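# Plug charger into power strip's second outlet

## Task

Push the charger fully home and square into the power strip's second socket, counting from the end the strip's cable leaves from. The strip must still lie flat on the table, the gripper must release and back off, and the plug must stay seated on its own, not held there by the robot.

## Robot and tools

Robot: two 6-joint arms, left_arm and right_arm, each ending in a two-finger parallel gripper with a wrist camera. Their bases sit almost unrotated at about (+0.001, +0.275, -0.006) m for left_arm and (+0.005, -0.272, -0.011) m for right_arm.

Scene frame: the origin is at table-top height, midway between the arms and roughly 5 to 10 cm in from the near table edge. +x points away over the table, +z points up, and left_arm is on the +y side. The arm names do not correspond to image sides. In the gripper's own frame the fingers point along +z and close along y; end_effector_position is the spot between the pads, about 1 cm short of the fingertips.

execute_actions takes "actions", a list holding zero or one item, plus an optional "pictures" boolean.
- An empty list commands nothing and returns the current state with images.
- A move is {"rows": [...], "steps": n}. It has 1 to 15 rows and n is 4 to 15 (default 15). Each step lasts 1/30 s. Each row is applied for one step, and the final row repeats if rows are fewer than steps.
- A wait is {"steps": n} with n up to 300 and no rows. It lets time pass with no new command.
- Images come back only for an empty list or when "pictures": true.
- A refused call moves nothing.

Row layout: every row is one flat list of 14 numbers, each in [-1, 1], always covering both arms. The order is left_arm waist, shoulder, elbow, wrist pitch, wrist yaw, wrist roll, gripper, then right_arm in the same seven-slot order.

The six joint slots are scaled offsets, not poses. They are measured from that arm's joint angles in the latest result that printed them. Before any result in the scene has shown them, they are measured from where the arm is when the action starts. Every row in a call counts from that same reference, not from the previous row. A value of 1.0 equals 1.202 rad for the waist, 1.258 for the shoulder, 1.238 for the elbow, 2.073 for wrist pitch and 2.022 for wrist yaw and wrist roll. All zeros does not mean hold still: it pulls the arm back to the reference angles.

Stated joint ranges (rad), in slot order: waist -2.618 to 3.054, shoulder 0.000 to 3.142, elbow 0.000 to 3.142, wrist pitch -1.571 to 1.571, wrist yaw -1.571 to 1.571, wrist roll -2.094 to 2.094. A call aiming more than 0.036 rad beyond an end is refused. Real ends may differ from these by up to 0.036 rad. Targets past a real end are clipped there, and the result may print "joint sent to its limit".

The gripper slot is an absolute setting: +1 fully open, -1 closed. The pads meet near -0.94, and each millimetre of object width adds about 0.0208. Sending a value further below the object's width value squeezes harder. Keep repeating the closing value in every row while you hold something.

Motion limits: each step, a joint's target may lead its measured angle by at most 0.202 rad (waist), 0.258 (shoulder), 0.238 (elbow), 0.573 (wrist pitch) or 0.522 (yaw, roll). Targets that would put the hand more than 70 mm from where it is get scaled back. Friction can leave a joint up to about 0.031 rad short, and smaller commands may not move it at all.

Timing: a result is captured 4 steps before its action finishes, and those last steps run afterwards. While you think, the arms keep heading for the last row sent until they settle.

Result lines:
- The state line gives each gripper's end_effector_position (m) and end_effector_quat_wxyz in the scene frame. It may drift at long reach.
- grip_measured shows the gripper motor on the -1..+1 scale. It has a fixed per-gripper bias of up to 0.02.
- Joint positions list the angles (rad) plus the finger opening in metres, 0.093 when open down to 0.000 when closed. Velocities and torques follow; torques are never zero, even in free air.
- "joint command not followed" means a clearance check altered targets. HELD marks steps on which your row was not sent.
- MOTOR HOT appears from 75 °C. An OVER-TEMPERATURE FAULT stops an arm; at 100 °C the arm drops.

Cameras: cam_low (fixed), cam_left_wrist and cam_right_wrist, each 896x504. zoom_image takes "camera" (one of those names) and "region" [x0, y0, x1, y1] in pixels from the top-left, at most 504x504. It returns a closer view of that camera's latest image.

read_manual takes an optional "section" ("licences") and only returns licence text. finished_scene takes "scene", the current scene's number.

Avoid the following:
- Knocking the strip or charger off the table, or dropping the charger.
- Jamming or pressing hard into the strip, or tilting it off flat.
- Letting the arms strike each other.
- Hitting the bar and plate behind the bases; their tops can be up to 3 cm above the table.
- Holding loads long enough to overheat the motors.

Something may occasionally tug on what the gripper holds or nudge loose items.

Each tool is called as name([rows], argument=value, ...), one row to a line, values as JSON.

## Session

execute_actions(actions=[])

Scene clock: 0.00 s of 4500.00 s.
left_arm: end_effector_position=(+0.3707, +0.2666, +0.2198) grip_measured=+0.989 end_effector_quat_wxyz=(+0.237, +0.134, +0.883, +0.383) | right_arm: end_effector_position=(+0.1786, -0.3262, +0.1679) grip_measured=+1.000 end_effector_quat_wxyz=(-0.129, -0.568, +0.774, -0.250)
Joint positions: left_arm=[-0.386  1.613  1.408 -0.974 -0.848  0.126  0.093] | right_arm=[ 0.162  1.158  1.072 -1.473  0.524 -1.141  0.093]
Joint velocities: left_arm=[-0.007 -0.002  0.002 -0.007 -0.022  0.022  0.001] | right_arm=[-0.007  0.002 -0.012 -0.007  0.007 -0.007  0.   ]
Joint torques (N m, as the arm reports them, + toward a larger angle): no reading
Motor temperatures (°C, as the motors report them): left_arm=[30 33 32 29 30 33] | right_arm=[29 32 31 32 31 32]

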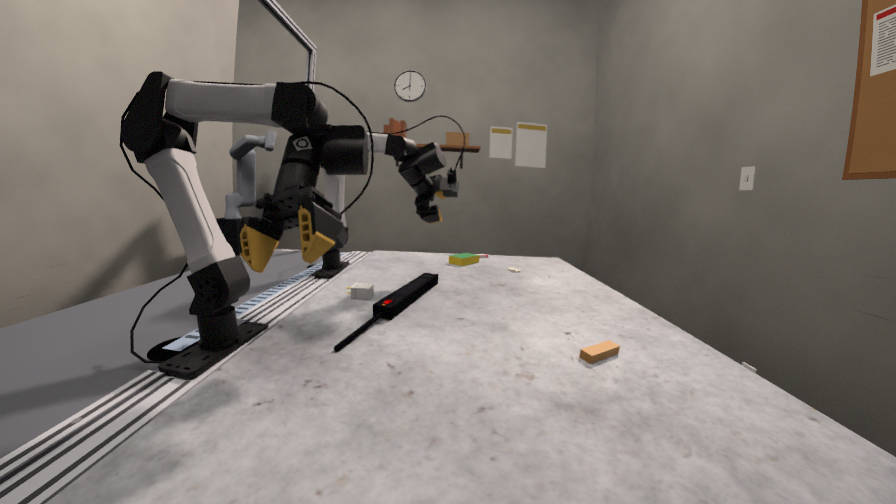

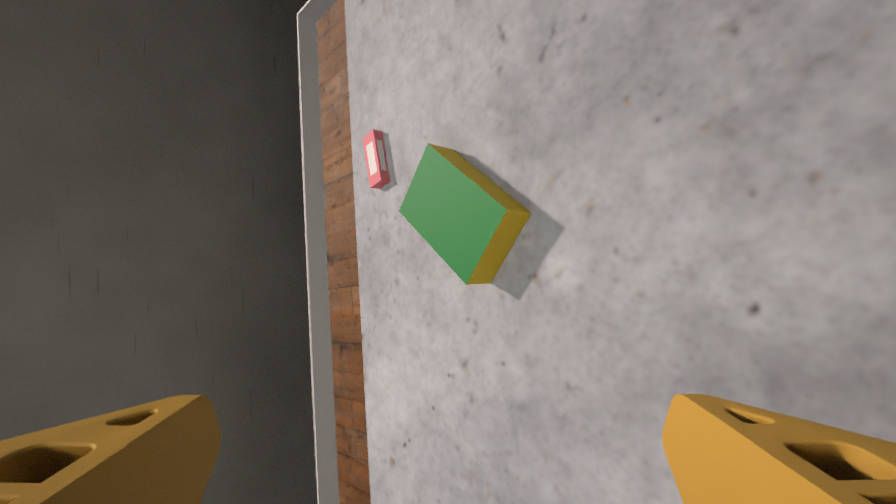

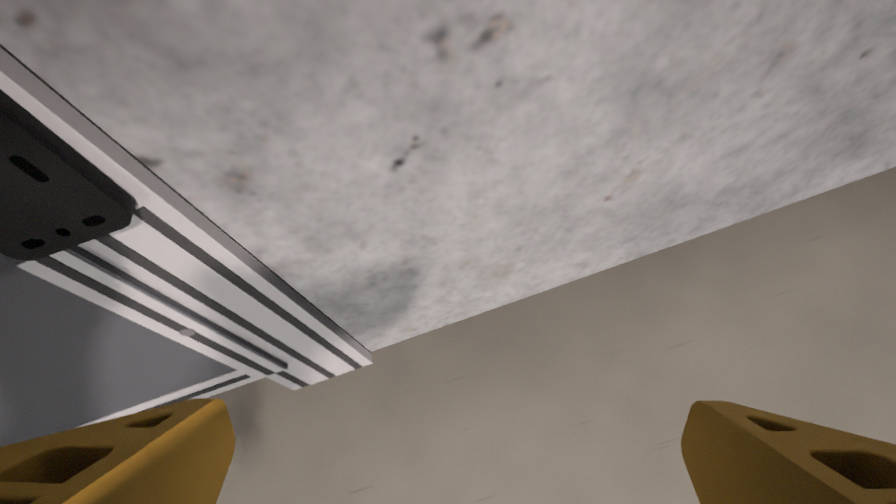

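zoom_image(camera="cam_low", region=[320, 260, 460, 360])

Region (320, 260, 460, 360) of cam_low's 896x504 image, scaled by 3.600, with more detail than that image has; it fills the top 360 rows of this view, and the rest is white.

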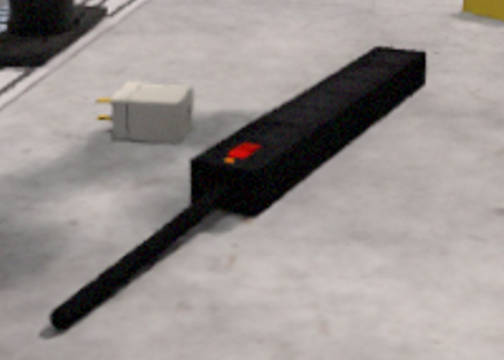

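execute_actions([
  {"rows": [[-0.02,-0.007,0.005,-0.006,0.028,-0.004,1,0,0,0,0,0,0,1],[-0.045,-0.015,0.011,-0.013,0.06,-0.009,1,0,0,0,0,0,0,1],[-0.07,-0.024,0.018,-0.02,0.094,-0.014,1,0,0,0,0,0,0,1],[-0.095,-0.033,0.024,-0.028,0.128,-0.019,1,0,0,0,0,0,0,1],[-0.12,-0.042,0.03,-0.035,0.161,-0.024,1,0,0,0,0,0,0,1],[-0.145,-0.051,0.036,-0.042,0.195,-0.029,1,0,0,0,0,0,0,1],[-0.17,-0.059,0.043,-0.05,0.228,-0.034,1,0,0,0,0,0,0,1],[-0.195,-0.068,0.049,-0.057,0.262,-0.039,1,0,0,0,0,0,0,1],[-0.22,-0.077,0.055,-0.064,0.295,-0.044,1,0,0,0,0,0,0,1],[-0.245,-0.086,0.061,-0.071,0.329,-0.049,1,0,0,0,0,0,0,1],[-0.27,-0.094,0.067,-0.079,0.363,-0.054,1,0,0,0,0,0,0,1],[-0.29,-0.101,0.073,-0.085,0.39,-0.058,1,0,0,0,0,0,0,1],[-0.305,-0.107,0.076,-0.089,0.41,-0.061,1,0,0,0,0,0,0,1],[-0.312,-0.109,0.078,-0.091,0.419,-0.062,1,0,0,0,0,0,0,1]], "steps": 15},
])

execute_actions([
  {"steps": 15},
], pictures=true)

Scene clock: 2.67 s of 4500.00 s.
left_arm: end_effector_position=(+0.3170, +0.1167, +0.2074) grip_measured=+0.989 end_effector_quat_wxyz=(+0.258, +0.290, +0.913, +0.128) | right_arm: end_effector_position=(+0.1786, -0.3262, +0.1679) grip_measured=+1.000 end_effector_quat_wxyz=(-0.129, -0.568, +0.774, -0.250)
Joint positions: left_arm=[-0.655  1.538  1.45  -1.071 -0.383  0.064  0.093] | right_arm=[ 0.162  1.158  1.072 -1.473  0.524 -1.141  0.093]
Joint velocities: left_arm=[-0.842 -0.379  0.252 -0.374  1.883 -0.183  0.   ] | right_arm=[-0.007  0.012 -0.022  0.007 -0.037  0.037  0.   ]
Joint torques (N m, as the arm reports them, + toward a larger angle): left_arm=[ 0.09 -8.1  10.58  1.09 -0.1  -0.08] | right_arm=[ 0.14 -2.34  6.49  0.44  0.13 -0.01]
Motor temperatures (°C, as the motors report them): left_arm=[30 33 32 29 30 33] | right_arm=[29 32 32 32 31 32]
Steps of this call (steps 1 to 69: nothing new was sent; steps 70 to 80: the first 11 steps of this action). Readings (joint positions):
70: left_arm=[-0.388 1.613 1.408 -0.975 -0.842 0.126] | right_arm=[0.162 1.158 1.072 -1.473 0.524 -1.141]
71: left_arm=[-0.393 1.613 1.408 -0.978 -0.827 0.124] | right_arm=[0.162 1.158 1.072 -1.473 0.524 -1.141]
73: left_arm=[-0.427 1.609 1.408 -0.992 -0.768 0.116] | right_arm=[0.162 1.158 1.072 -1.473 0.524 -1.141]
77: left_arm=[-0.558 1.576 1.424 -1.037 -0.566 0.089] | right_arm=[0.162 1.158 1.072 -1.473 0.524 -1.141]
80: the state above

Scene clock: 3.17 s of 4500.00 s.
left_arm: end_effector_position=(+0.2480, +0.0480, +0.2166) grip_measured=+0.989 end_effector_quat_wxyz=(+0.211, +0.358, +0.908, -0.058) | right_arm: end_effector_position=(+0.1786, -0.3262, +0.1679) grip_measured=+1.000 end_effector_quat_wxyz=(-0.129, -0.568, +0.774, -0.250)
Joint positions: left_arm=[-0.763  1.48   1.485 -1.155 -0.02   0.012  0.093] | right_arm=[ 0.162  1.158  1.072 -1.473  0.524 -1.141  0.093]
Joint velocities: left_arm=[-0.022 -0.002 -0.007 -0.051  0.139  0.007  0.   ] | right_arm=[ 0.012 -0.002  0.002  0.037  0.022  0.081  0.   ]
Joint torques (N m, as the arm reports them, + toward a larger angle): left_arm=[ 0.25 -6.49  9.86  1.24  0.12 -0.14] | right_arm=[ 0.15 -2.34  6.5   0.44  0.13 -0.01]
Motor temperatures (°C, as the motors report them): left_arm=[30 33 32 30 30 33] | right_arm=[29 32 32 32 31 32]
Kept back: nothing.
Steps of this call (steps 1 to 4: the last 4 steps of your previous action; steps 5 to 15: the robot went on to your last target). Readings (joint positions):
1: left_arm=[-0.685 1.525 1.459 -1.083 -0.322 0.055] | right_arm=[0.162 1.158 1.072 -1.473 0.524 -1.141]
2: left_arm=[-0.712 1.512 1.467 -1.095 -0.263 0.047] | right_arm=[0.162 1.158 1.072 -1.473 0.524 -1.141]
4: left_arm=[-0.752 1.492 1.479 -1.114 -0.165 0.034] | right_arm=[0.162 1.158 1.072 -1.473 0.524 -1.141]
8: left_arm=[-0.763 1.480 1.485 -1.139 -0.067 0.020] | right_arm=[0.162 1.158 1.072 -1.473 0.524 -1.141]
15: the state above
camera_calibration (this result's frames):
cam_left_wrist: T_world_to_cam=[[-0.675231, -0.736495, -0.0404744, 0.206377], [-0.737111, 0.675772, 0.000436687, 0.189813], [0.0270299, 0.030129, -0.99918, 0.293726], [0, 0, 0, 1]] pos_world=[0.271326, 0.0148753, 0.301755]

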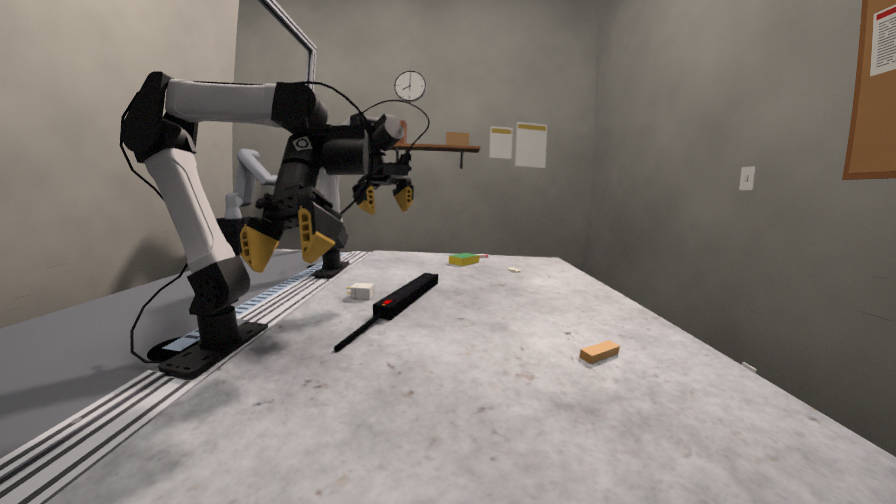

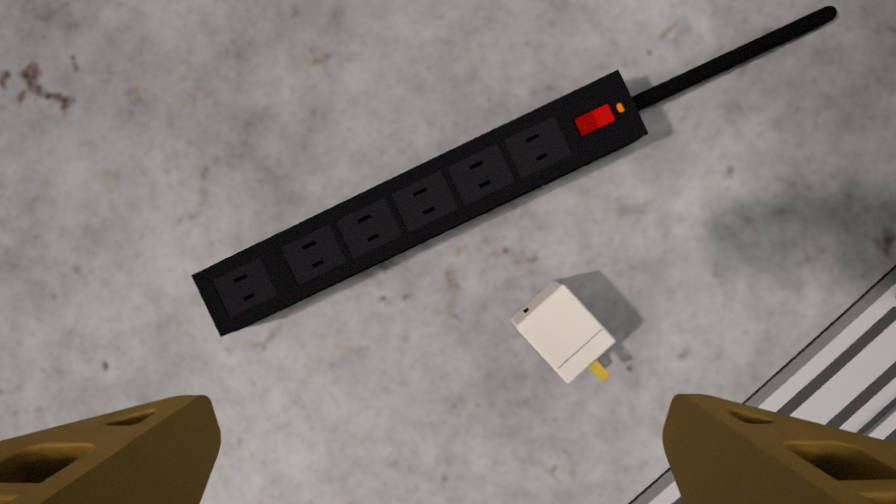

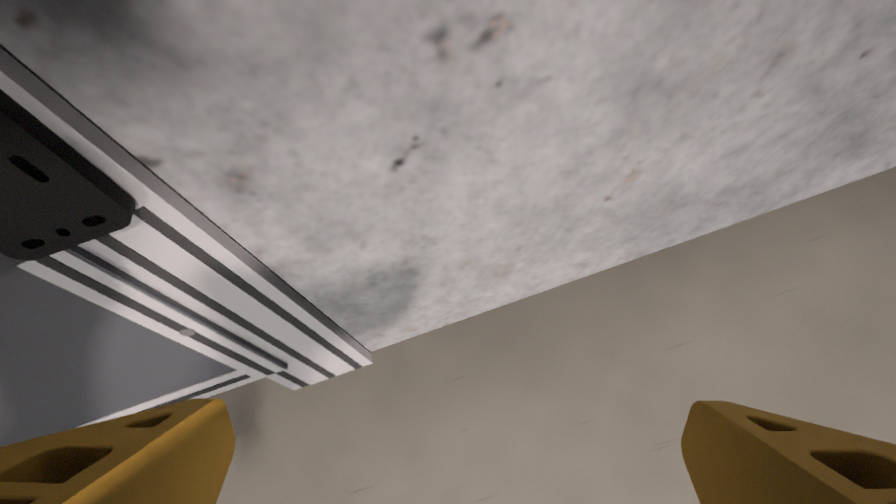

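zoom_image(camera="cam_left_wrist", region=[400, 60, 680, 240])

zoom_image(camera="cam_left_wrist", region=[480, 260, 660, 400])

Region (400, 60, 680, 240) of cam_left_wrist's 896x504 image, scaled by 1.800, with more detail than that image has; it fills the top 324 rows of this view, and the rest is white.

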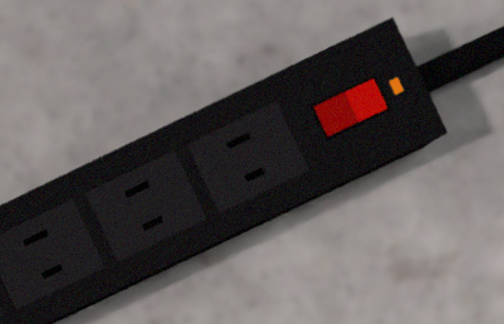

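Region (480, 260, 660, 400) of cam_left_wrist's 896x504 image, scaled by 2.800, with more detail than that image has.

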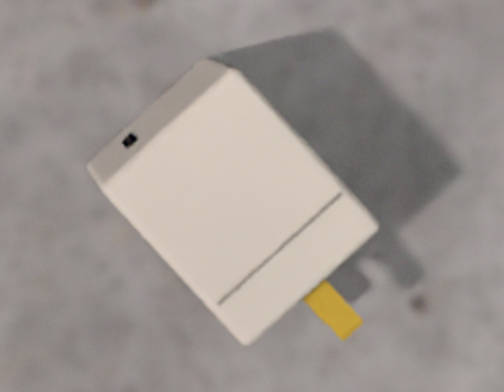

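execute_actions([
  {"rows": [[-0.003,0.017,0.005,-0.005,0.005,-0.016,1,0,0,0,0,0,0,1],[-0.007,0.042,0.013,-0.012,0.012,-0.04,1,0,0,0,0,0,0,1],[-0.012,0.071,0.022,-0.02,0.02,-0.069,1,0,0,0,0,0,0,1],[-0.017,0.1,0.03,-0.029,0.028,-0.097,1,0,0,0,0,0,0,1],[-0.022,0.13,0.039,-0.037,0.036,-0.125,1,0,0,0,0,0,0,1],[-0.027,0.163,0.049,-0.047,0.045,-0.158,1,0,0,0,0,0,0,1],[-0.033,0.197,0.06,-0.057,0.055,-0.19,1,0,0,0,0,0,0,1],[-0.039,0.23,0.07,-0.066,0.064,-0.223,1,0,0,0,0,0,0,1],[-0.044,0.264,0.08,-0.076,0.073,-0.255,1,0,0,0,0,0,0,1],[-0.05,0.297,0.09,-0.085,0.083,-0.287,1,0,0,0,0,0,0,1],[-0.055,0.33,0.1,-0.095,0.092,-0.32,1,0,0,0,0,0,0,1],[-0.06,0.36,0.11,-0.104,0.1,-0.348,1,0,0,0,0,0,0,1],[-0.065,0.389,0.12,-0.112,0.108,-0.376,1,0,0,0,0,0,0,1],[-0.068,0.408,0.13,-0.117,0.114,-0.395,1,0,0,0,0,0,0,1],[-0.07,0.4185,0.138,-0.1204,0.1165,-0.4048,1,0,0,0,0,0,0,1]], "steps": 15},
])

execute_actions([
  {"steps": 25},
], pictures=true)

Scene clock: 7.63 s of 4500.00 s.
left_arm: end_effector_position=(+0.2348, +0.0169, +0.1287) grip_measured=+0.989 end_effector_quat_wxyz=(+0.018, +0.201, +0.978, -0.051) | right_arm: end_effector_position=(+0.1786, -0.3262, +0.1679) grip_measured=+1.000 end_effector_quat_wxyz=(-0.129, -0.568, +0.774, -0.250)
Joint positions: left_arm=[-0.807  1.808  1.567 -1.264  0.088 -0.383  0.093] | right_arm=[ 0.162  1.158  1.072 -1.473  0.524 -1.141  0.093]
Joint velocities: left_arm=[-0.208  1.35   0.305 -0.447  0.476 -1.619 -0.002] | right_arm=[ 0.002  0.002 -0.002  0.007 -0.051 -0.051  0.   ]
Joint torques (N m, as the arm reports them, + toward a larger angle): left_arm=[-0.19 -8.53  9.74  0.36  0.08 -0.1 ] | right_arm=[ 0.12 -2.34  6.47  0.44  0.12 -0.01]
Motor temperatures (°C, as the motors report them): left_arm=[30 34 33 30 30 33] | right_arm=[29 32 32 32 31 32]
Steps of this call (steps 1 to 30: the robot went on to your last target; steps 31 to 90: nothing new was sent; then 1.10 s passed at rest; steps 91 to 101: the first 11 steps of this action). Readings (joint positions):
91: left_arm=[-0.763 1.480 1.485 -1.159 -0.008 0.006] | right_arm=[0.162 1.158 1.072 -1.473 0.524 -1.141]
92: left_arm=[-0.763 1.484 1.485 -1.161 -0.008 -0.004] | right_arm=[0.162 1.158 1.072 -1.473 0.524 -1.141]
94: left_arm=[-0.764 1.512 1.494 -1.177 0.000 -0.052] | right_arm=[0.162 1.158 1.072 -1.473 0.524 -1.141]
98: left_arm=[-0.785 1.663 1.536 -1.222 0.042 -0.219] | right_arm=[0.162 1.158 1.072 -1.473 0.524 -1.141]
101: the state above

Scene clock: 8.47 s of 4500.00 s.
left_arm: end_effector_position=(+0.2006, +0.0084, +0.0783) grip_measured=+0.989 end_effector_quat_wxyz=(-0.135, -0.000, +0.991, +0.010) | right_arm: end_effector_position=(+0.1786, -0.3262, +0.1679) grip_measured=+1.000 end_effector_quat_wxyz=(-0.129, -0.568, +0.774, -0.250)
Joint positions: left_arm=[-0.842  2.023  1.629 -1.398  0.207 -0.797  0.093] | right_arm=[ 0.162  1.158  1.072 -1.473  0.524 -1.141  0.093]
Joint velocities: left_arm=[-0.027 -0.007 -0.002  0.007  0.007 -0.007  0.   ] | right_arm=[-0.017 -0.022  0.017 -0.081 -0.037 -0.007  0.   ]
Joint torques (N m, as the arm reports them, + toward a larger angle): left_arm=[ -0.18 -11.73   9.35  -0.26   0.24  -0.12] | right_arm=[ 0.14 -2.34  6.51  0.44  0.12  0.  ]
Motor temperatures (°C, as the motors report them): left_arm=[30 34 33 30 30 33] | right_arm=[29 33 32 32 31 32]
Kept back: nothing.
Steps of this call (steps 1 to 4: the last 4 steps of your previous action; steps 5 to 25: the robot went on to your last target). Readings (joint positions):
1: left_arm=[-0.814 1.855 1.577 -1.280 0.105 -0.440] | right_arm=[0.162 1.158 1.072 -1.473 0.524 -1.141]
2: left_arm=[-0.821 1.899 1.587 -1.297 0.121 -0.498] | right_arm=[0.162 1.158 1.072 -1.473 0.524 -1.141]
4: left_arm=[-0.833 1.974 1.605 -1.328 0.151 -0.601] | right_arm=[0.162 1.158 1.072 -1.473 0.524 -1.141]
8: left_arm=[-0.842 2.023 1.614 -1.364 0.185 -0.718] | right_arm=[0.162 1.158 1.072 -1.473 0.524 -1.141]
25: the state above
camera_calibration (this result's frames):
cam_left_wrist: T_world_to_cam=[[0.00110207, -0.999883, -0.0152593, 0.00416895], [-0.757927, -0.0107894, 0.65225, 0.140618], [-0.652338, 0.0108466, -0.75785, 0.275532], [0, 0, 0, 1]] pos_world=[0.286314, 0.00269707, 0.117157]

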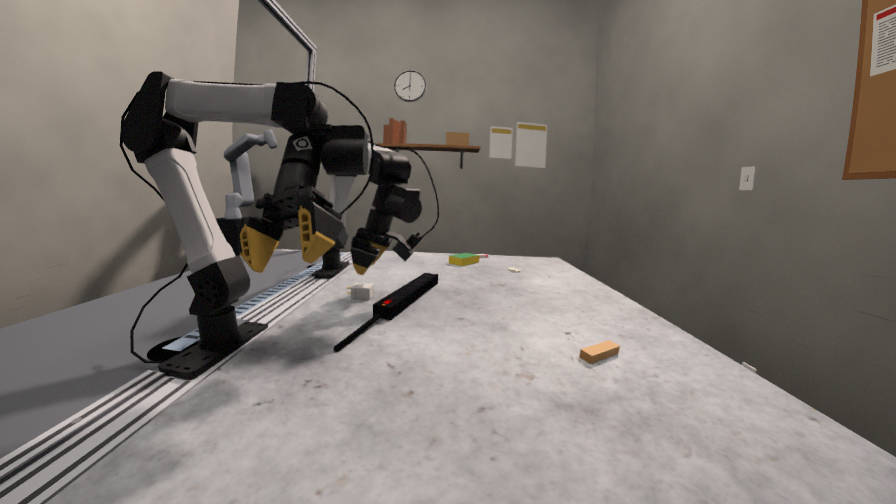

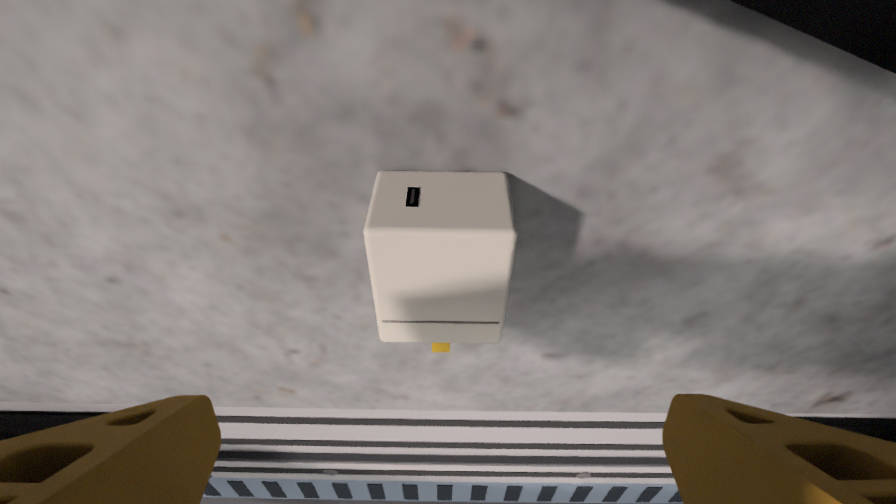

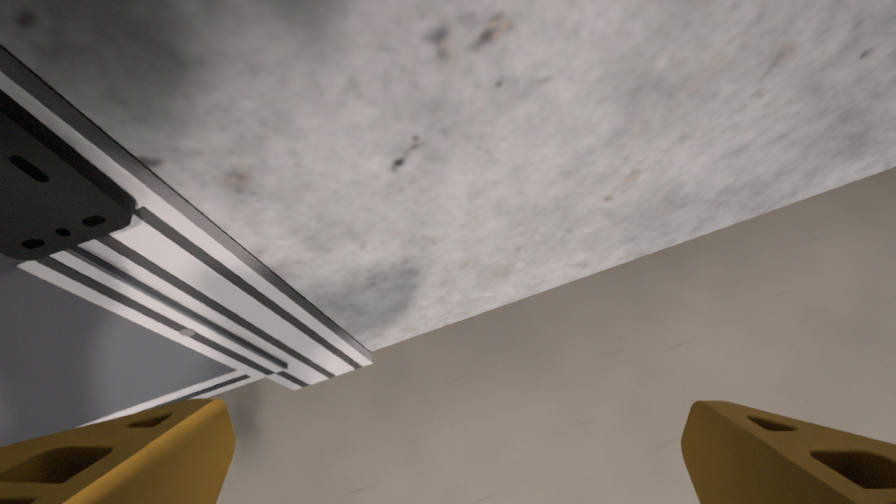

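execute_actions([
  {"rows": [[0,-0.008,0.008,0.006,0,0,1,0,0,0,0,0,0,1],[0,-0.006,0,0.013,0,0,1,0,0,0,0,0,0,1],[0,-0.004,-0.009,0.021,0,0,1,0,0,0,0,0,0,1],[0,-0.002,-0.018,0.029,0,0,1,0,0,0,0,0,0,1],[0,0,-0.027,0.037,0,0,1,0,0,0,0,0,0,1],[0,0.002,-0.036,0.045,0,0,1,0,0,0,0,0,0,1],[0,0.004,-0.045,0.053,0,0,1,0,0,0,0,0,0,1],[0,0.006,-0.054,0.061,0,0,1,0,0,0,0,0,0,1],[0,0.008,-0.063,0.068,0,0,1,0,0,0,0,0,0,1],[0,0.01,-0.072,0.075,0,0,1,0,0,0,0,0,0,1],[0,0.012,-0.081,0.082,0,0,1,0,0,0,0,0,0,1],[0,0.014,-0.089,0.088,0,0,1,0,0,0,0,0,0,1],[0,0.016,-0.0945,0.092,0,0,1,0,0,0,0,0,0,1]], "steps": 15},
])

execute_actions([
  {"steps": 20},
], pictures=true)

Scene clock: 10.10 s of 4500.00 s.
left_arm: end_effector_position=(+0.2058, +0.0033, +0.0617) grip_measured=+0.990 end_effector_quat_wxyz=(-0.121, +0.001, +0.993, -0.005) | right_arm: end_effector_position=(+0.1786, -0.3262, +0.1679) grip_measured=+1.000 end_effector_quat_wxyz=(-0.129, -0.568, +0.774, -0.250)
Joint positions: left_arm=[-0.842  2.023  1.57  -1.297  0.207 -0.798  0.093] | right_arm=[ 0.162  1.158  1.072 -1.473  0.524 -1.141  0.093]
Joint velocities: left_arm=[ 0.017 -0.012 -0.33   0.403 -0.037  0.007 -0.001] | right_arm=[-0.007  0.007  0.007 -0.022 -0.037 -0.022  0.   ]
Joint torques (N m, as the arm reports them, + toward a larger angle): left_arm=[ 0.16 -9.3   4.86  0.01  0.15 -0.01] | right_arm=[ 0.14 -2.31  6.51  0.44  0.12 -0.01]
Motor temperatures (°C, as the motors report them): left_arm=[30 35 33 30 30 33] | right_arm=[29 33 33 32 31 32]
Steps of this call (steps 1 to 30: the robot went on to your last target; steps 31 to 38: nothing new was sent; steps 39 to 49: the first 11 steps of this action). Readings (joint positions):
39: left_arm=[-0.842 2.023 1.629 -1.398 0.207 -0.798] | right_arm=[0.162 1.158 1.072 -1.473 0.524 -1.141]
40: left_arm=[-0.842 2.023 1.629 -1.397 0.207 -0.798] | right_arm=[0.162 1.158 1.072 -1.473 0.524 -1.141]
42: left_arm=[-0.842 2.023 1.629 -1.387 0.207 -0.798] | right_arm=[0.162 1.158 1.072 -1.473 0.524 -1.141]
46: left_arm=[-0.842 2.023 1.606 -1.337 0.207 -0.798] | right_arm=[0.162 1.158 1.072 -1.473 0.524 -1.141]
49: the state above

Scene clock: 10.77 s of 4500.00 s.
left_arm: end_effector_position=(+0.2106, -0.0014, +0.0485) grip_measured=+0.990 end_effector_quat_wxyz=(-0.111, +0.003, +0.994, -0.016) | right_arm: end_effector_position=(+0.1786, -0.3262, +0.1679) grip_measured=+1.000 end_effector_quat_wxyz=(-0.129, -0.568, +0.774, -0.250)
Joint positions: left_arm=[-0.842  2.031  1.533 -1.221  0.207 -0.798  0.093] | right_arm=[ 0.162  1.158  1.072 -1.473  0.524 -1.141  0.093]
Joint velocities: left_arm=[ 0.007 -0.002 -0.002 -0.037  0.037 -0.051 -0.001] | right_arm=[-0.027 -0.002  0.002  0.051 -0.007  0.051  0.   ]
Joint torques (N m, as the arm reports them, + toward a larger angle): left_arm=[ 0.17 -9.63  4.86  0.03  0.15 -0.02] | right_arm=[ 0.12 -2.36  6.5   0.44  0.12 -0.01]
Motor temperatures (°C, as the motors report them): left_arm=[30 35 33 30 30 33] | right_arm=[29 33 33 32 31 32]
Kept back: nothing.
Steps of this call (steps 1 to 4: the last 4 steps of your previous action; steps 5 to 20: the robot went on to your last target). Readings (joint positions):
1: left_arm=[-0.842 2.023 1.558 -1.284 0.207 -0.798] | right_arm=[0.162 1.158 1.072 -1.473 0.524 -1.141]
2: left_arm=[-0.842 2.023 1.548 -1.272 0.207 -0.798] | right_arm=[0.162 1.158 1.072 -1.473 0.524 -1.141]
4: left_arm=[-0.842 2.026 1.536 -1.255 0.207 -0.798] | right_arm=[0.162 1.158 1.072 -1.473 0.524 -1.141]
8: left_arm=[-0.842 2.031 1.533 -1.235 0.207 -0.798] | right_arm=[0.162 1.158 1.072 -1.473 0.524 -1.141]
20: the state above
camera_calibration (this result's frames):
cam_left_wrist: T_world_to_cam=[[0.000398885, -0.999314, 0.0370436, -0.00844325], [-0.788763, 0.0224562, 0.614287, 0.175879], [-0.614697, -0.0294637, -0.788213, 0.253121], [0, 0, 0, 1]] pos_world=[0.294323, -0.00492914, 0.0917861]

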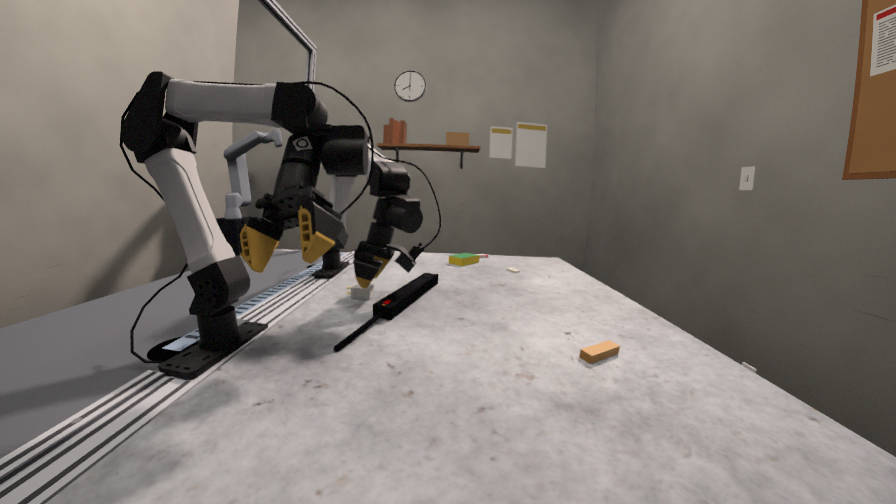

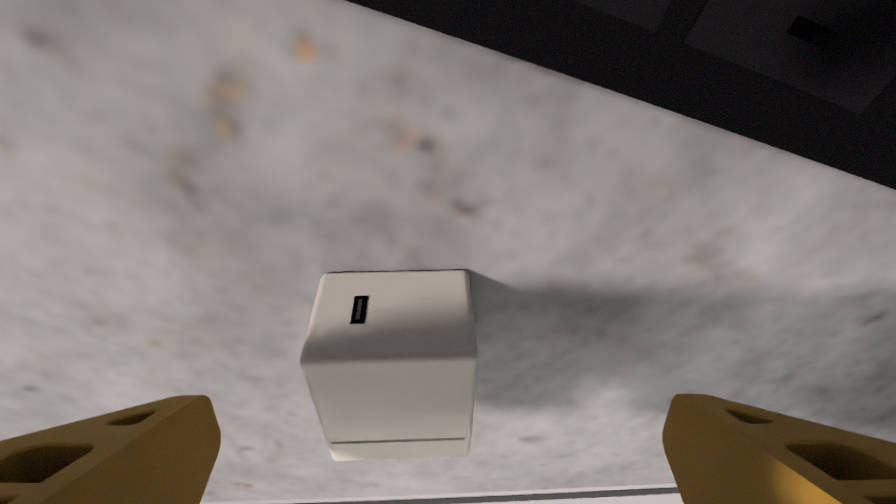

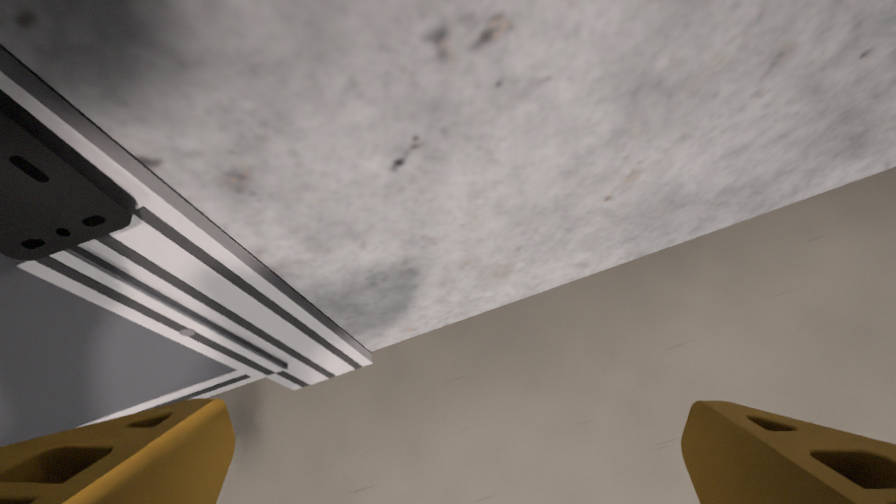

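execute_actions([
  {"rows": [[0,0.012,-0.02,0.007,0,0,1,0,0,0,0,0,0,1],[0,0.014,-0.025,0.008,0,0,1,0,0,0,0,0,0,1],[0,0.016,-0.03,0.01,0,0,1,0,0,0,0,0,0,1],[0,0.019,-0.035,0.011,0,0,1,0,0,0,0,0,0,1],[0,0.021,-0.04,0.013,0,0,1,0,0,0,0,0,0,1],[0,0.023,-0.045,0.014,0,0,1,0,0,0,0,0,0,1],[0,0.026,-0.05,0.016,0,0,1,0,0,0,0,0,0,1],[0,0.028,-0.055,0.018,0,0,1,0,0,0,0,0,0,1],[0,0.031,-0.0606,0.0198,0,0,1,0,0,0,0,0,0,1]], "steps": 15},
])

execute_actions([
  {"steps": 12},
], pictures=true)

Scene clock: 11.57 s of 4500.00 s.
left_arm: end_effector_position=(+0.2024, +0.0081, +0.0297) grip_measured=+0.989 end_effector_quat_wxyz=(-0.129, -0.000, +0.992, +0.004) | right_arm: end_effector_position=(+0.1786, -0.3262, +0.1679) grip_measured=+1.000 end_effector_quat_wxyz=(-0.129, -0.568, +0.774, -0.250)
Joint positions: left_arm=[-0.842  2.055  1.482 -1.201  0.207 -0.798  0.093] | right_arm=[ 0.162  1.158  1.072 -1.473  0.524 -1.141  0.093]
Joint velocities: left_arm=[ 0.012  0.12  -0.12  -0.081 -0.022  0.051  0.   ] | right_arm=[-0.002  0.012 -0.002 -0.022 -0.007  0.007  0.   ]
Joint torques (N m, as the arm reports them, + toward a larger angle): left_arm=[ 0.17 -9.98  4.81  0.05  0.15 -0.04] | right_arm=[ 0.18 -2.35  6.53  0.44  0.12 -0.02]
Motor temperatures (°C, as the motors report them): left_arm=[30 35 33 30 30 33] | right_arm=[29 33 33 32 31 32]
Steps of this call (steps 1 to 13: the robot went on to your last target; steps 14 to 24: the first 11 steps of this action). Readings (joint positions):
14: left_arm=[-0.842 2.031 1.533 -1.220 0.207 -0.798] | right_arm=[0.162 1.158 1.072 -1.473 0.524 -1.141]
15: left_arm=[-0.842 2.031 1.533 -1.220 0.207 -0.798] | right_arm=[0.162 1.158 1.072 -1.473 0.524 -1.141]
17: left_arm=[-0.842 2.031 1.526 -1.214 0.207 -0.798] | right_arm=[0.162 1.158 1.072 -1.473 0.524 -1.141]
21: left_arm=[-0.842 2.042 1.499 -1.206 0.207 -0.798] | right_arm=[0.162 1.158 1.072 -1.473 0.524 -1.141]
24: the state above

Scene clock: 11.97 s of 4500.00 s.
left_arm: end_effector_position=(+0.2022, +0.0084, +0.0262) grip_measured=+0.989 end_effector_quat_wxyz=(-0.131, -0.000, +0.991, +0.005) | right_arm: end_effector_position=(+0.1786, -0.3262, +0.1679) grip_measured=+1.000 end_effector_quat_wxyz=(-0.129, -0.568, +0.774, -0.250)
Joint positions: left_arm=[-0.842  2.062  1.476 -1.193  0.207 -0.798  0.093] | right_arm=[ 0.162  1.158  1.072 -1.473  0.524 -1.141  0.093]
Joint velocities: left_arm=[-0.012  0.002  0.007  0.007 -0.022 -0.051  0.   ] | right_arm=[-0.002  0.002  0.002  0.007 -0.037 -0.022  0.   ]
Joint torques (N m, as the arm reports them, + toward a larger angle): left_arm=[  0.2  -10.09   4.73  -0.02   0.16  -0.04] | right_arm=[ 0.11 -2.33  6.51  0.45  0.12 -0.01]
Motor temperatures (°C, as the motors report them): left_arm=[30 35 33 30 30 33] | right_arm=[29 33 33 32 31 32]
Kept back: nothing.
Steps of this call (steps 1 to 4: the last 4 steps of your previous action; steps 5 to 12: the robot went on to your last target). Readings (joint positions):
1: left_arm=[-0.842 2.059 1.479 -1.200 0.207 -0.798] | right_arm=[0.162 1.158 1.072 -1.473 0.524 -1.141]
2: left_arm=[-0.842 2.061 1.477 -1.200 0.207 -0.798] | right_arm=[0.162 1.158 1.072 -1.473 0.524 -1.141]
4: left_arm=[-0.842 2.062 1.476 -1.198 0.207 -0.798] | right_arm=[0.162 1.158 1.072 -1.473 0.524 -1.141]
8: left_arm=[-0.842 2.062 1.476 -1.195 0.207 -0.798] | right_arm=[0.162 1.158 1.072 -1.473 0.524 -1.141]
12: the state above
camera_calibration (this result's frames):
cam_left_wrist: T_world_to_cam=[[0.00244387, -0.999976, -0.00647493, 0.00292678], [-0.763164, -0.00604917, 0.646176, 0.176955], [-0.6462, 0.00336226, -0.763161, 0.236047], [0, 0, 0, 1]] pos_world=[0.287572, 0.00320349, 0.0658167]

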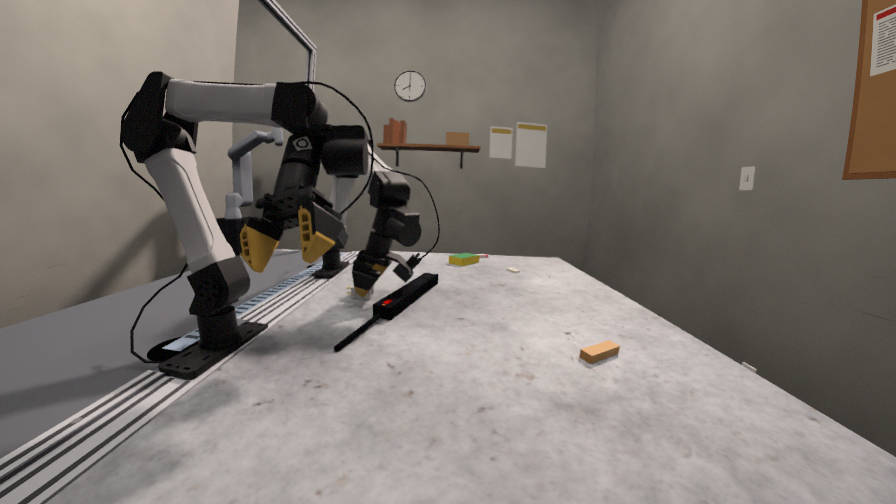

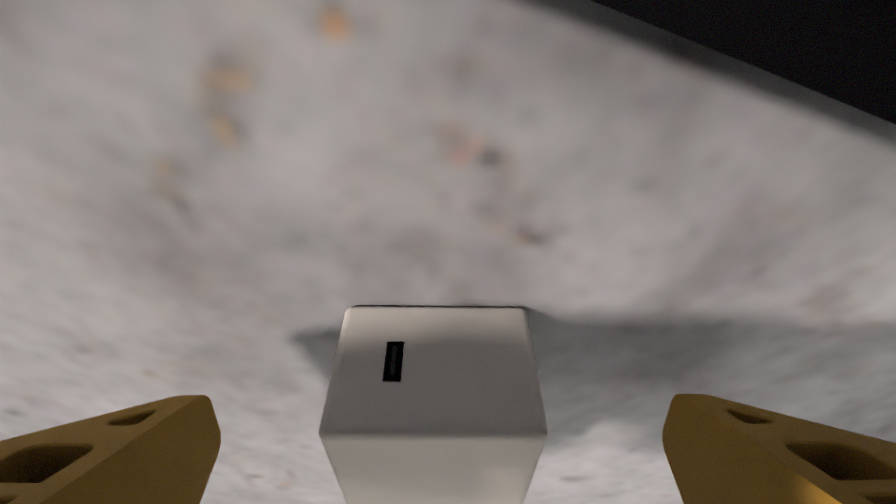

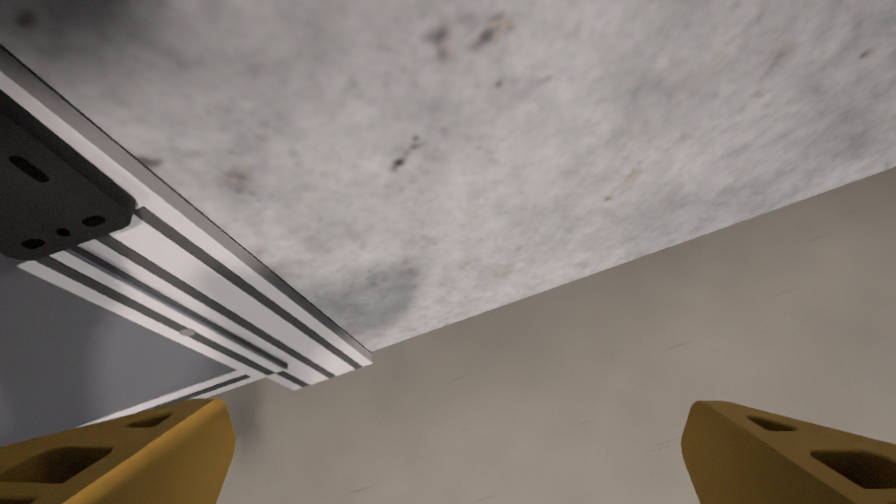

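execute_actions([
  {"rows": [[0,0.007,-0.017,0.008,0,0,0.9,0,0,0,0,0,0,1],[0,0.008,-0.02,0.01,0,0,0.8,0,0,0,0,0,0,1],[0,0.009,-0.023,0.012,0,0,0.7,0,0,0,0,0,0,1],[0,0.01,-0.026,0.015,0,0,0.6,0,0,0,0,0,0,1],[0,0.011,-0.029,0.017,0,0,0.5,0,0,0,0,0,0,1],[0,0.012,-0.032,0.019,0,0,0.4,0,0,0,0,0,0,1],[0,0.013,-0.035,0.022,0,0,0.3,0,0,0,0,0,0,1],[0,0.0135,-0.037,0.0236,0,0,0.2,0,0,0,0,0,0,1]], "steps": 15},
])

execute_actions([
  {"steps": 10},
], pictures=true)

Scene clock: 12.73 s of 4500.00 s.
left_arm: end_effector_position=(+0.2013, +0.0096, +0.0203) grip_measured=+0.203 end_effector_quat_wxyz=(-0.130, -0.000, +0.992, +0.004) | right_arm: end_effector_position=(+0.1786, -0.3262, +0.1679) grip_measured=+1.000 end_effector_quat_wxyz=(-0.129, -0.568, +0.774, -0.250)
Joint positions: left_arm=[-0.842  2.062  1.452 -1.166  0.207 -0.798  0.055] | right_arm=[ 0.162  1.158  1.072 -1.473  0.524 -1.141  0.093]
Joint velocities: left_arm=[-0.007  0.017 -0.027  0.022 -0.022 -0.007 -0.001] | right_arm=[-0.007  0.002  0.007  0.051 -0.007  0.022  0.   ]
Joint torques (N m, as the arm reports them, + toward a larger angle): left_arm=[ 0.16 -9.4   4.81  0.01  0.14 -0.03] | right_arm=[ 0.1  -2.34  6.52  0.44  0.12 -0.01]
Motor temperatures (°C, as the motors report them): left_arm=[30 35 33 30 30 33] | right_arm=[29 33 33 32 31 32]
Steps of this call (steps 1 to 12: the robot went on to your last target; steps 13 to 23: the first 11 steps of this action). Readings (joint positions):
13: left_arm=[-0.842 2.062 1.476 -1.192 0.207 -0.798] | right_arm=[0.162 1.158 1.072 -1.473 0.524 -1.141]
14: left_arm=[-0.842 2.062 1.476 -1.192 0.207 -0.798] | right_arm=[0.162 1.158 1.072 -1.473 0.524 -1.141]
16: left_arm=[-0.842 2.062 1.476 -1.188 0.207 -0.798] | right_arm=[0.162 1.158 1.072 -1.473 0.524 -1.141]
20: left_arm=[-0.842 2.062 1.460 -1.171 0.207 -0.798] | right_arm=[0.162 1.158 1.072 -1.473 0.524 -1.141]
23: the state above

Scene clock: 13.07 s of 4500.00 s.
left_arm: end_effector_position=(+0.2026, +0.0082, +0.0198) grip_measured=+0.202 end_effector_quat_wxyz=(-0.127, +0.000, +0.992, +0.001) | right_arm: end_effector_position=(+0.1786, -0.3262, +0.1679) grip_measured=+1.000 end_effector_quat_wxyz=(-0.129, -0.568, +0.774, -0.250)
Joint positions: left_arm=[-0.842  2.062  1.451 -1.158  0.207 -0.798  0.055] | right_arm=[ 0.162  1.158  1.072 -1.473  0.524 -1.141  0.093]
Joint velocities: left_arm=[-0.002 -0.012 -0.007 -0.037 -0.066 -0.11   0.   ] | right_arm=[ 0.012 -0.007  0.012  0.051 -0.022  0.007  0.   ]
Joint torques (N m, as the arm reports them, + toward a larger angle): left_arm=[ 0.15 -9.17  4.47  0.03  0.16 -0.03] | right_arm=[ 0.14 -2.34  6.51  0.43  0.12 -0.01]
Motor temperatures (°C, as the motors report them): left_arm=[30 35 33 30 30 33] | right_arm=[29 33 33 32 31 32]
Kept back: nothing.
Steps of this call (steps 1 to 4: the last 4 steps of your previous action; steps 5 to 10: the robot went on to your last target). Readings (joint positions):
1: left_arm=[-0.842 2.062 1.451 -1.165 0.207 -0.798] | right_arm=[0.162 1.158 1.072 -1.473 0.524 -1.141]
2: left_arm=[-0.842 2.062 1.451 -1.164 0.207 -0.798] | right_arm=[0.162 1.158 1.072 -1.473 0.524 -1.141]
4: left_arm=[-0.842 2.062 1.451 -1.161 0.207 -0.798] | right_arm=[0.162 1.158 1.072 -1.473 0.524 -1.141]
8: left_arm=[-0.842 2.062 1.451 -1.159 0.207 -0.798] | right_arm=[0.162 1.158 1.072 -1.473 0.524 -1.141]
10: the state above
camera_calibration (this result's frames):
cam_left_wrist: T_world_to_cam=[[0.002207, -0.999997, 0.00134312, 0.00257097], [-0.767857, -0.000834233, 0.640621, 0.18239], [-0.640618, -0.00244517, -0.767856, 0.230461], [0, 0, 0, 1]] pos_world=[0.287681, 0.00328664, 0.0601143]

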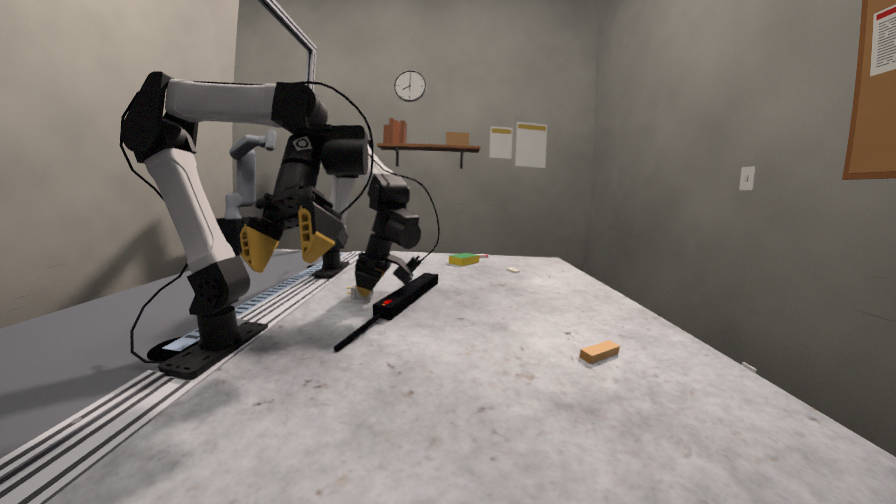

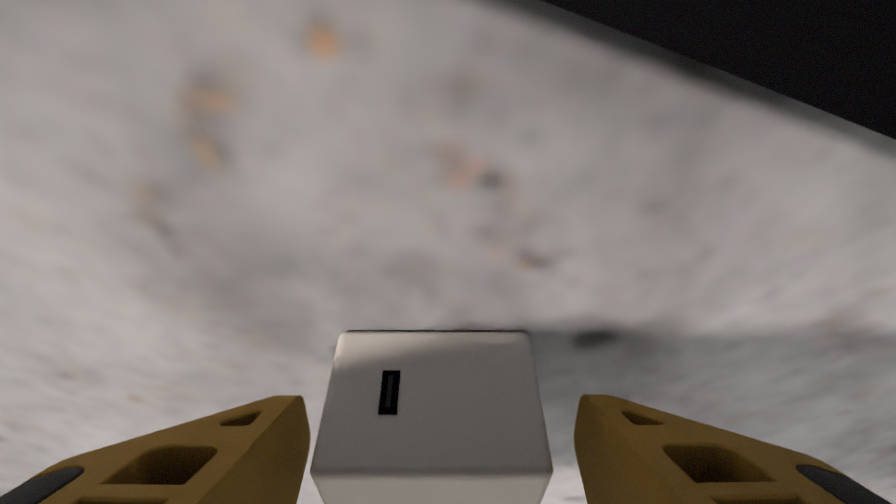

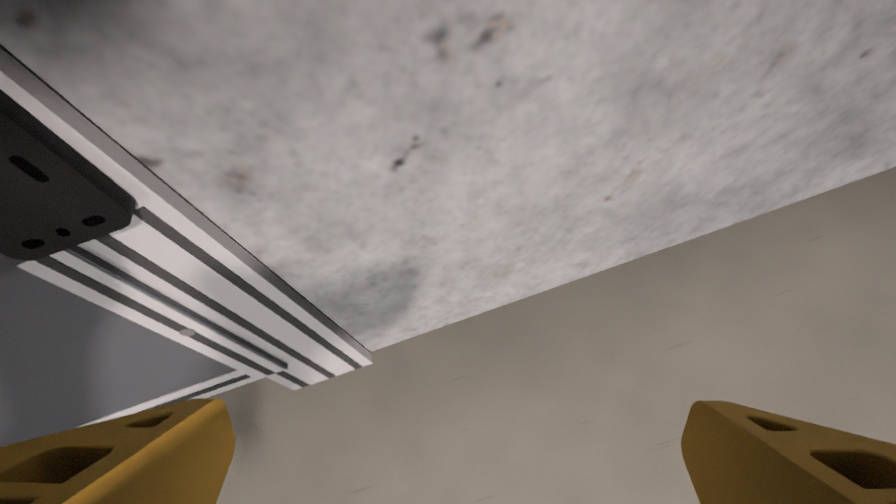

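execute_actions([
  {"rows": [[0,0.012,0,0,0,0,0.2,0,0,0,0,0,0,1],[0,0.015,0,0,0,0,0.15,0,0,0,0,0,0,1],[0,0.017,0,0,0,0,0.1,0,0,0,0,0,0,1],[0,0.019,0,0,0,0,0.05,0,0,0,0,0,0,1]], "steps": 14},
])

Scene clock: 14.10 s of 4500.00 s.
left_arm: end_effector_position=(+0.2027, +0.0081, +0.0198) grip_measured=+0.052 end_effector_quat_wxyz=(-0.127, +0.000, +0.992, +0.001) | right_arm: end_effector_position=(+0.1786, -0.3262, +0.1679) grip_measured=+1.000 end_effector_quat_wxyz=(-0.129, -0.568, +0.774, -0.250)
Joint positions: left_arm=[-0.842  2.062  1.451 -1.157  0.207 -0.798  0.048] | right_arm=[ 0.162  1.158  1.072 -1.473  0.524 -1.141  0.093]
Joint velocities: left_arm=[-0.017  0.007 -0.007 -0.022 -0.037 -0.066 -0.002] | right_arm=[-0.007 -0.002 -0.017 -0.037 -0.022 -0.007  0.   ]
Joint torques (N m, as the arm reports them, + toward a larger angle): left_arm=[ 0.16 -8.62  6.51 -0.17  0.14 -0.04] | right_arm=[ 0.15 -2.32  6.49  0.44  0.12 -0.01]
Motor temperatures (°C, as the motors report them): left_arm=[30 35 33 30 30 33] | right_arm=[29 33 33 32 31 32]
Steps of this call (steps 1 to 15: the robot went on to your last target; steps 16 to 21: nothing new was sent; steps 22 to 31: the first 10 steps of this action). Readings (joint positions):
22: left_arm=[-0.842 2.062 1.451 -1.157 0.207 -0.798] | right_arm=[0.162 1.158 1.072 -1.473 0.524 -1.141]
23: left_arm=[-0.842 2.062 1.451 -1.157 0.207 -0.798] | right_arm=[0.162 1.158 1.072 -1.473 0.524 -1.141]
25: left_arm=[-0.842 2.062 1.451 -1.157 0.207 -0.798] | right_arm=[0.162 1.158 1.072 -1.473 0.524 -1.141]
29: left_arm=[-0.842 2.062 1.451 -1.157 0.207 -0.798] | right_arm=[0.162 1.158 1.072 -1.473 0.524 -1.141]
31: the state above

execute_actions([
  {"rows": [[0,0,-0.018,0.006,0,0,0.05,0,0,0,0,0,0,1],[0,0,-0.021,0.008,0,0,0.05,0,0,0,0,0,0,1],[0,0,-0.024,0.01,0,0,0.05,0,0,0,0,0,0,1],[0,0,-0.027,0.012,0,0,0.05,0,0,0,0,0,0,1],[0,0,-0.029,0.014,0,0,0.05,0,0,0,0,0,0,1]], "steps": 15},
])

Scene clock: 14.87 s of 4500.00 s.
left_arm: end_effector_position=(+0.2016, +0.0094, +0.0164) grip_measured=+0.052 end_effector_quat_wxyz=(-0.128, +0.000, +0.992, +0.002) | right_arm: end_effector_position=(+0.1786, -0.3262, +0.1679) grip_measured=+1.000 end_effector_quat_wxyz=(-0.129, -0.568, +0.774, -0.250)
Joint positions: left_arm=[-0.842  2.062  1.437 -1.145  0.207 -0.798  0.048] | right_arm=[ 0.162  1.158  1.072 -1.473  0.524 -1.141  0.093]
Joint velocities: left_arm=[ 0.012  0.002 -0.022  0.081 -0.037 -0.095 -0.   ] | right_arm=[-0.012  0.002 -0.007  0.037 -0.022 -0.051  0.   ]
Joint torques (N m, as the arm reports them, + toward a larger angle): left_arm=[  0.11 -10.4    4.45  -0.08   0.14  -0.03] | right_arm=[ 0.15 -2.38  6.52  0.44  0.12 -0.01]
Motor temperatures (°C, as the motors report them): left_arm=[30 36 33 30 30 33] | right_arm=[29 33 33 32 31 32]
Steps of this call (steps 1 to 4: the last 4 steps of your previous action; steps 5 to 12: the robot went on to your last target; steps 13 to 23: the first 11 steps of this action). Readings (joint positions):
13: left_arm=[-0.842 2.062 1.451 -1.157 0.207 -0.798] | right_arm=[0.162 1.158 1.072 -1.473 0.524 -1.141]
14: left_arm=[-0.842 2.062 1.451 -1.157 0.207 -0.798] | right_arm=[0.162 1.158 1.072 -1.473 0.524 -1.141]
16: left_arm=[-0.842 2.062 1.451 -1.155 0.207 -0.798] | right_arm=[0.162 1.158 1.072 -1.473 0.524 -1.141]
20: left_arm=[-0.842 2.062 1.440 -1.145 0.207 -0.798] | right_arm=[0.162 1.158 1.072 -1.473 0.524 -1.141]
23: the state above


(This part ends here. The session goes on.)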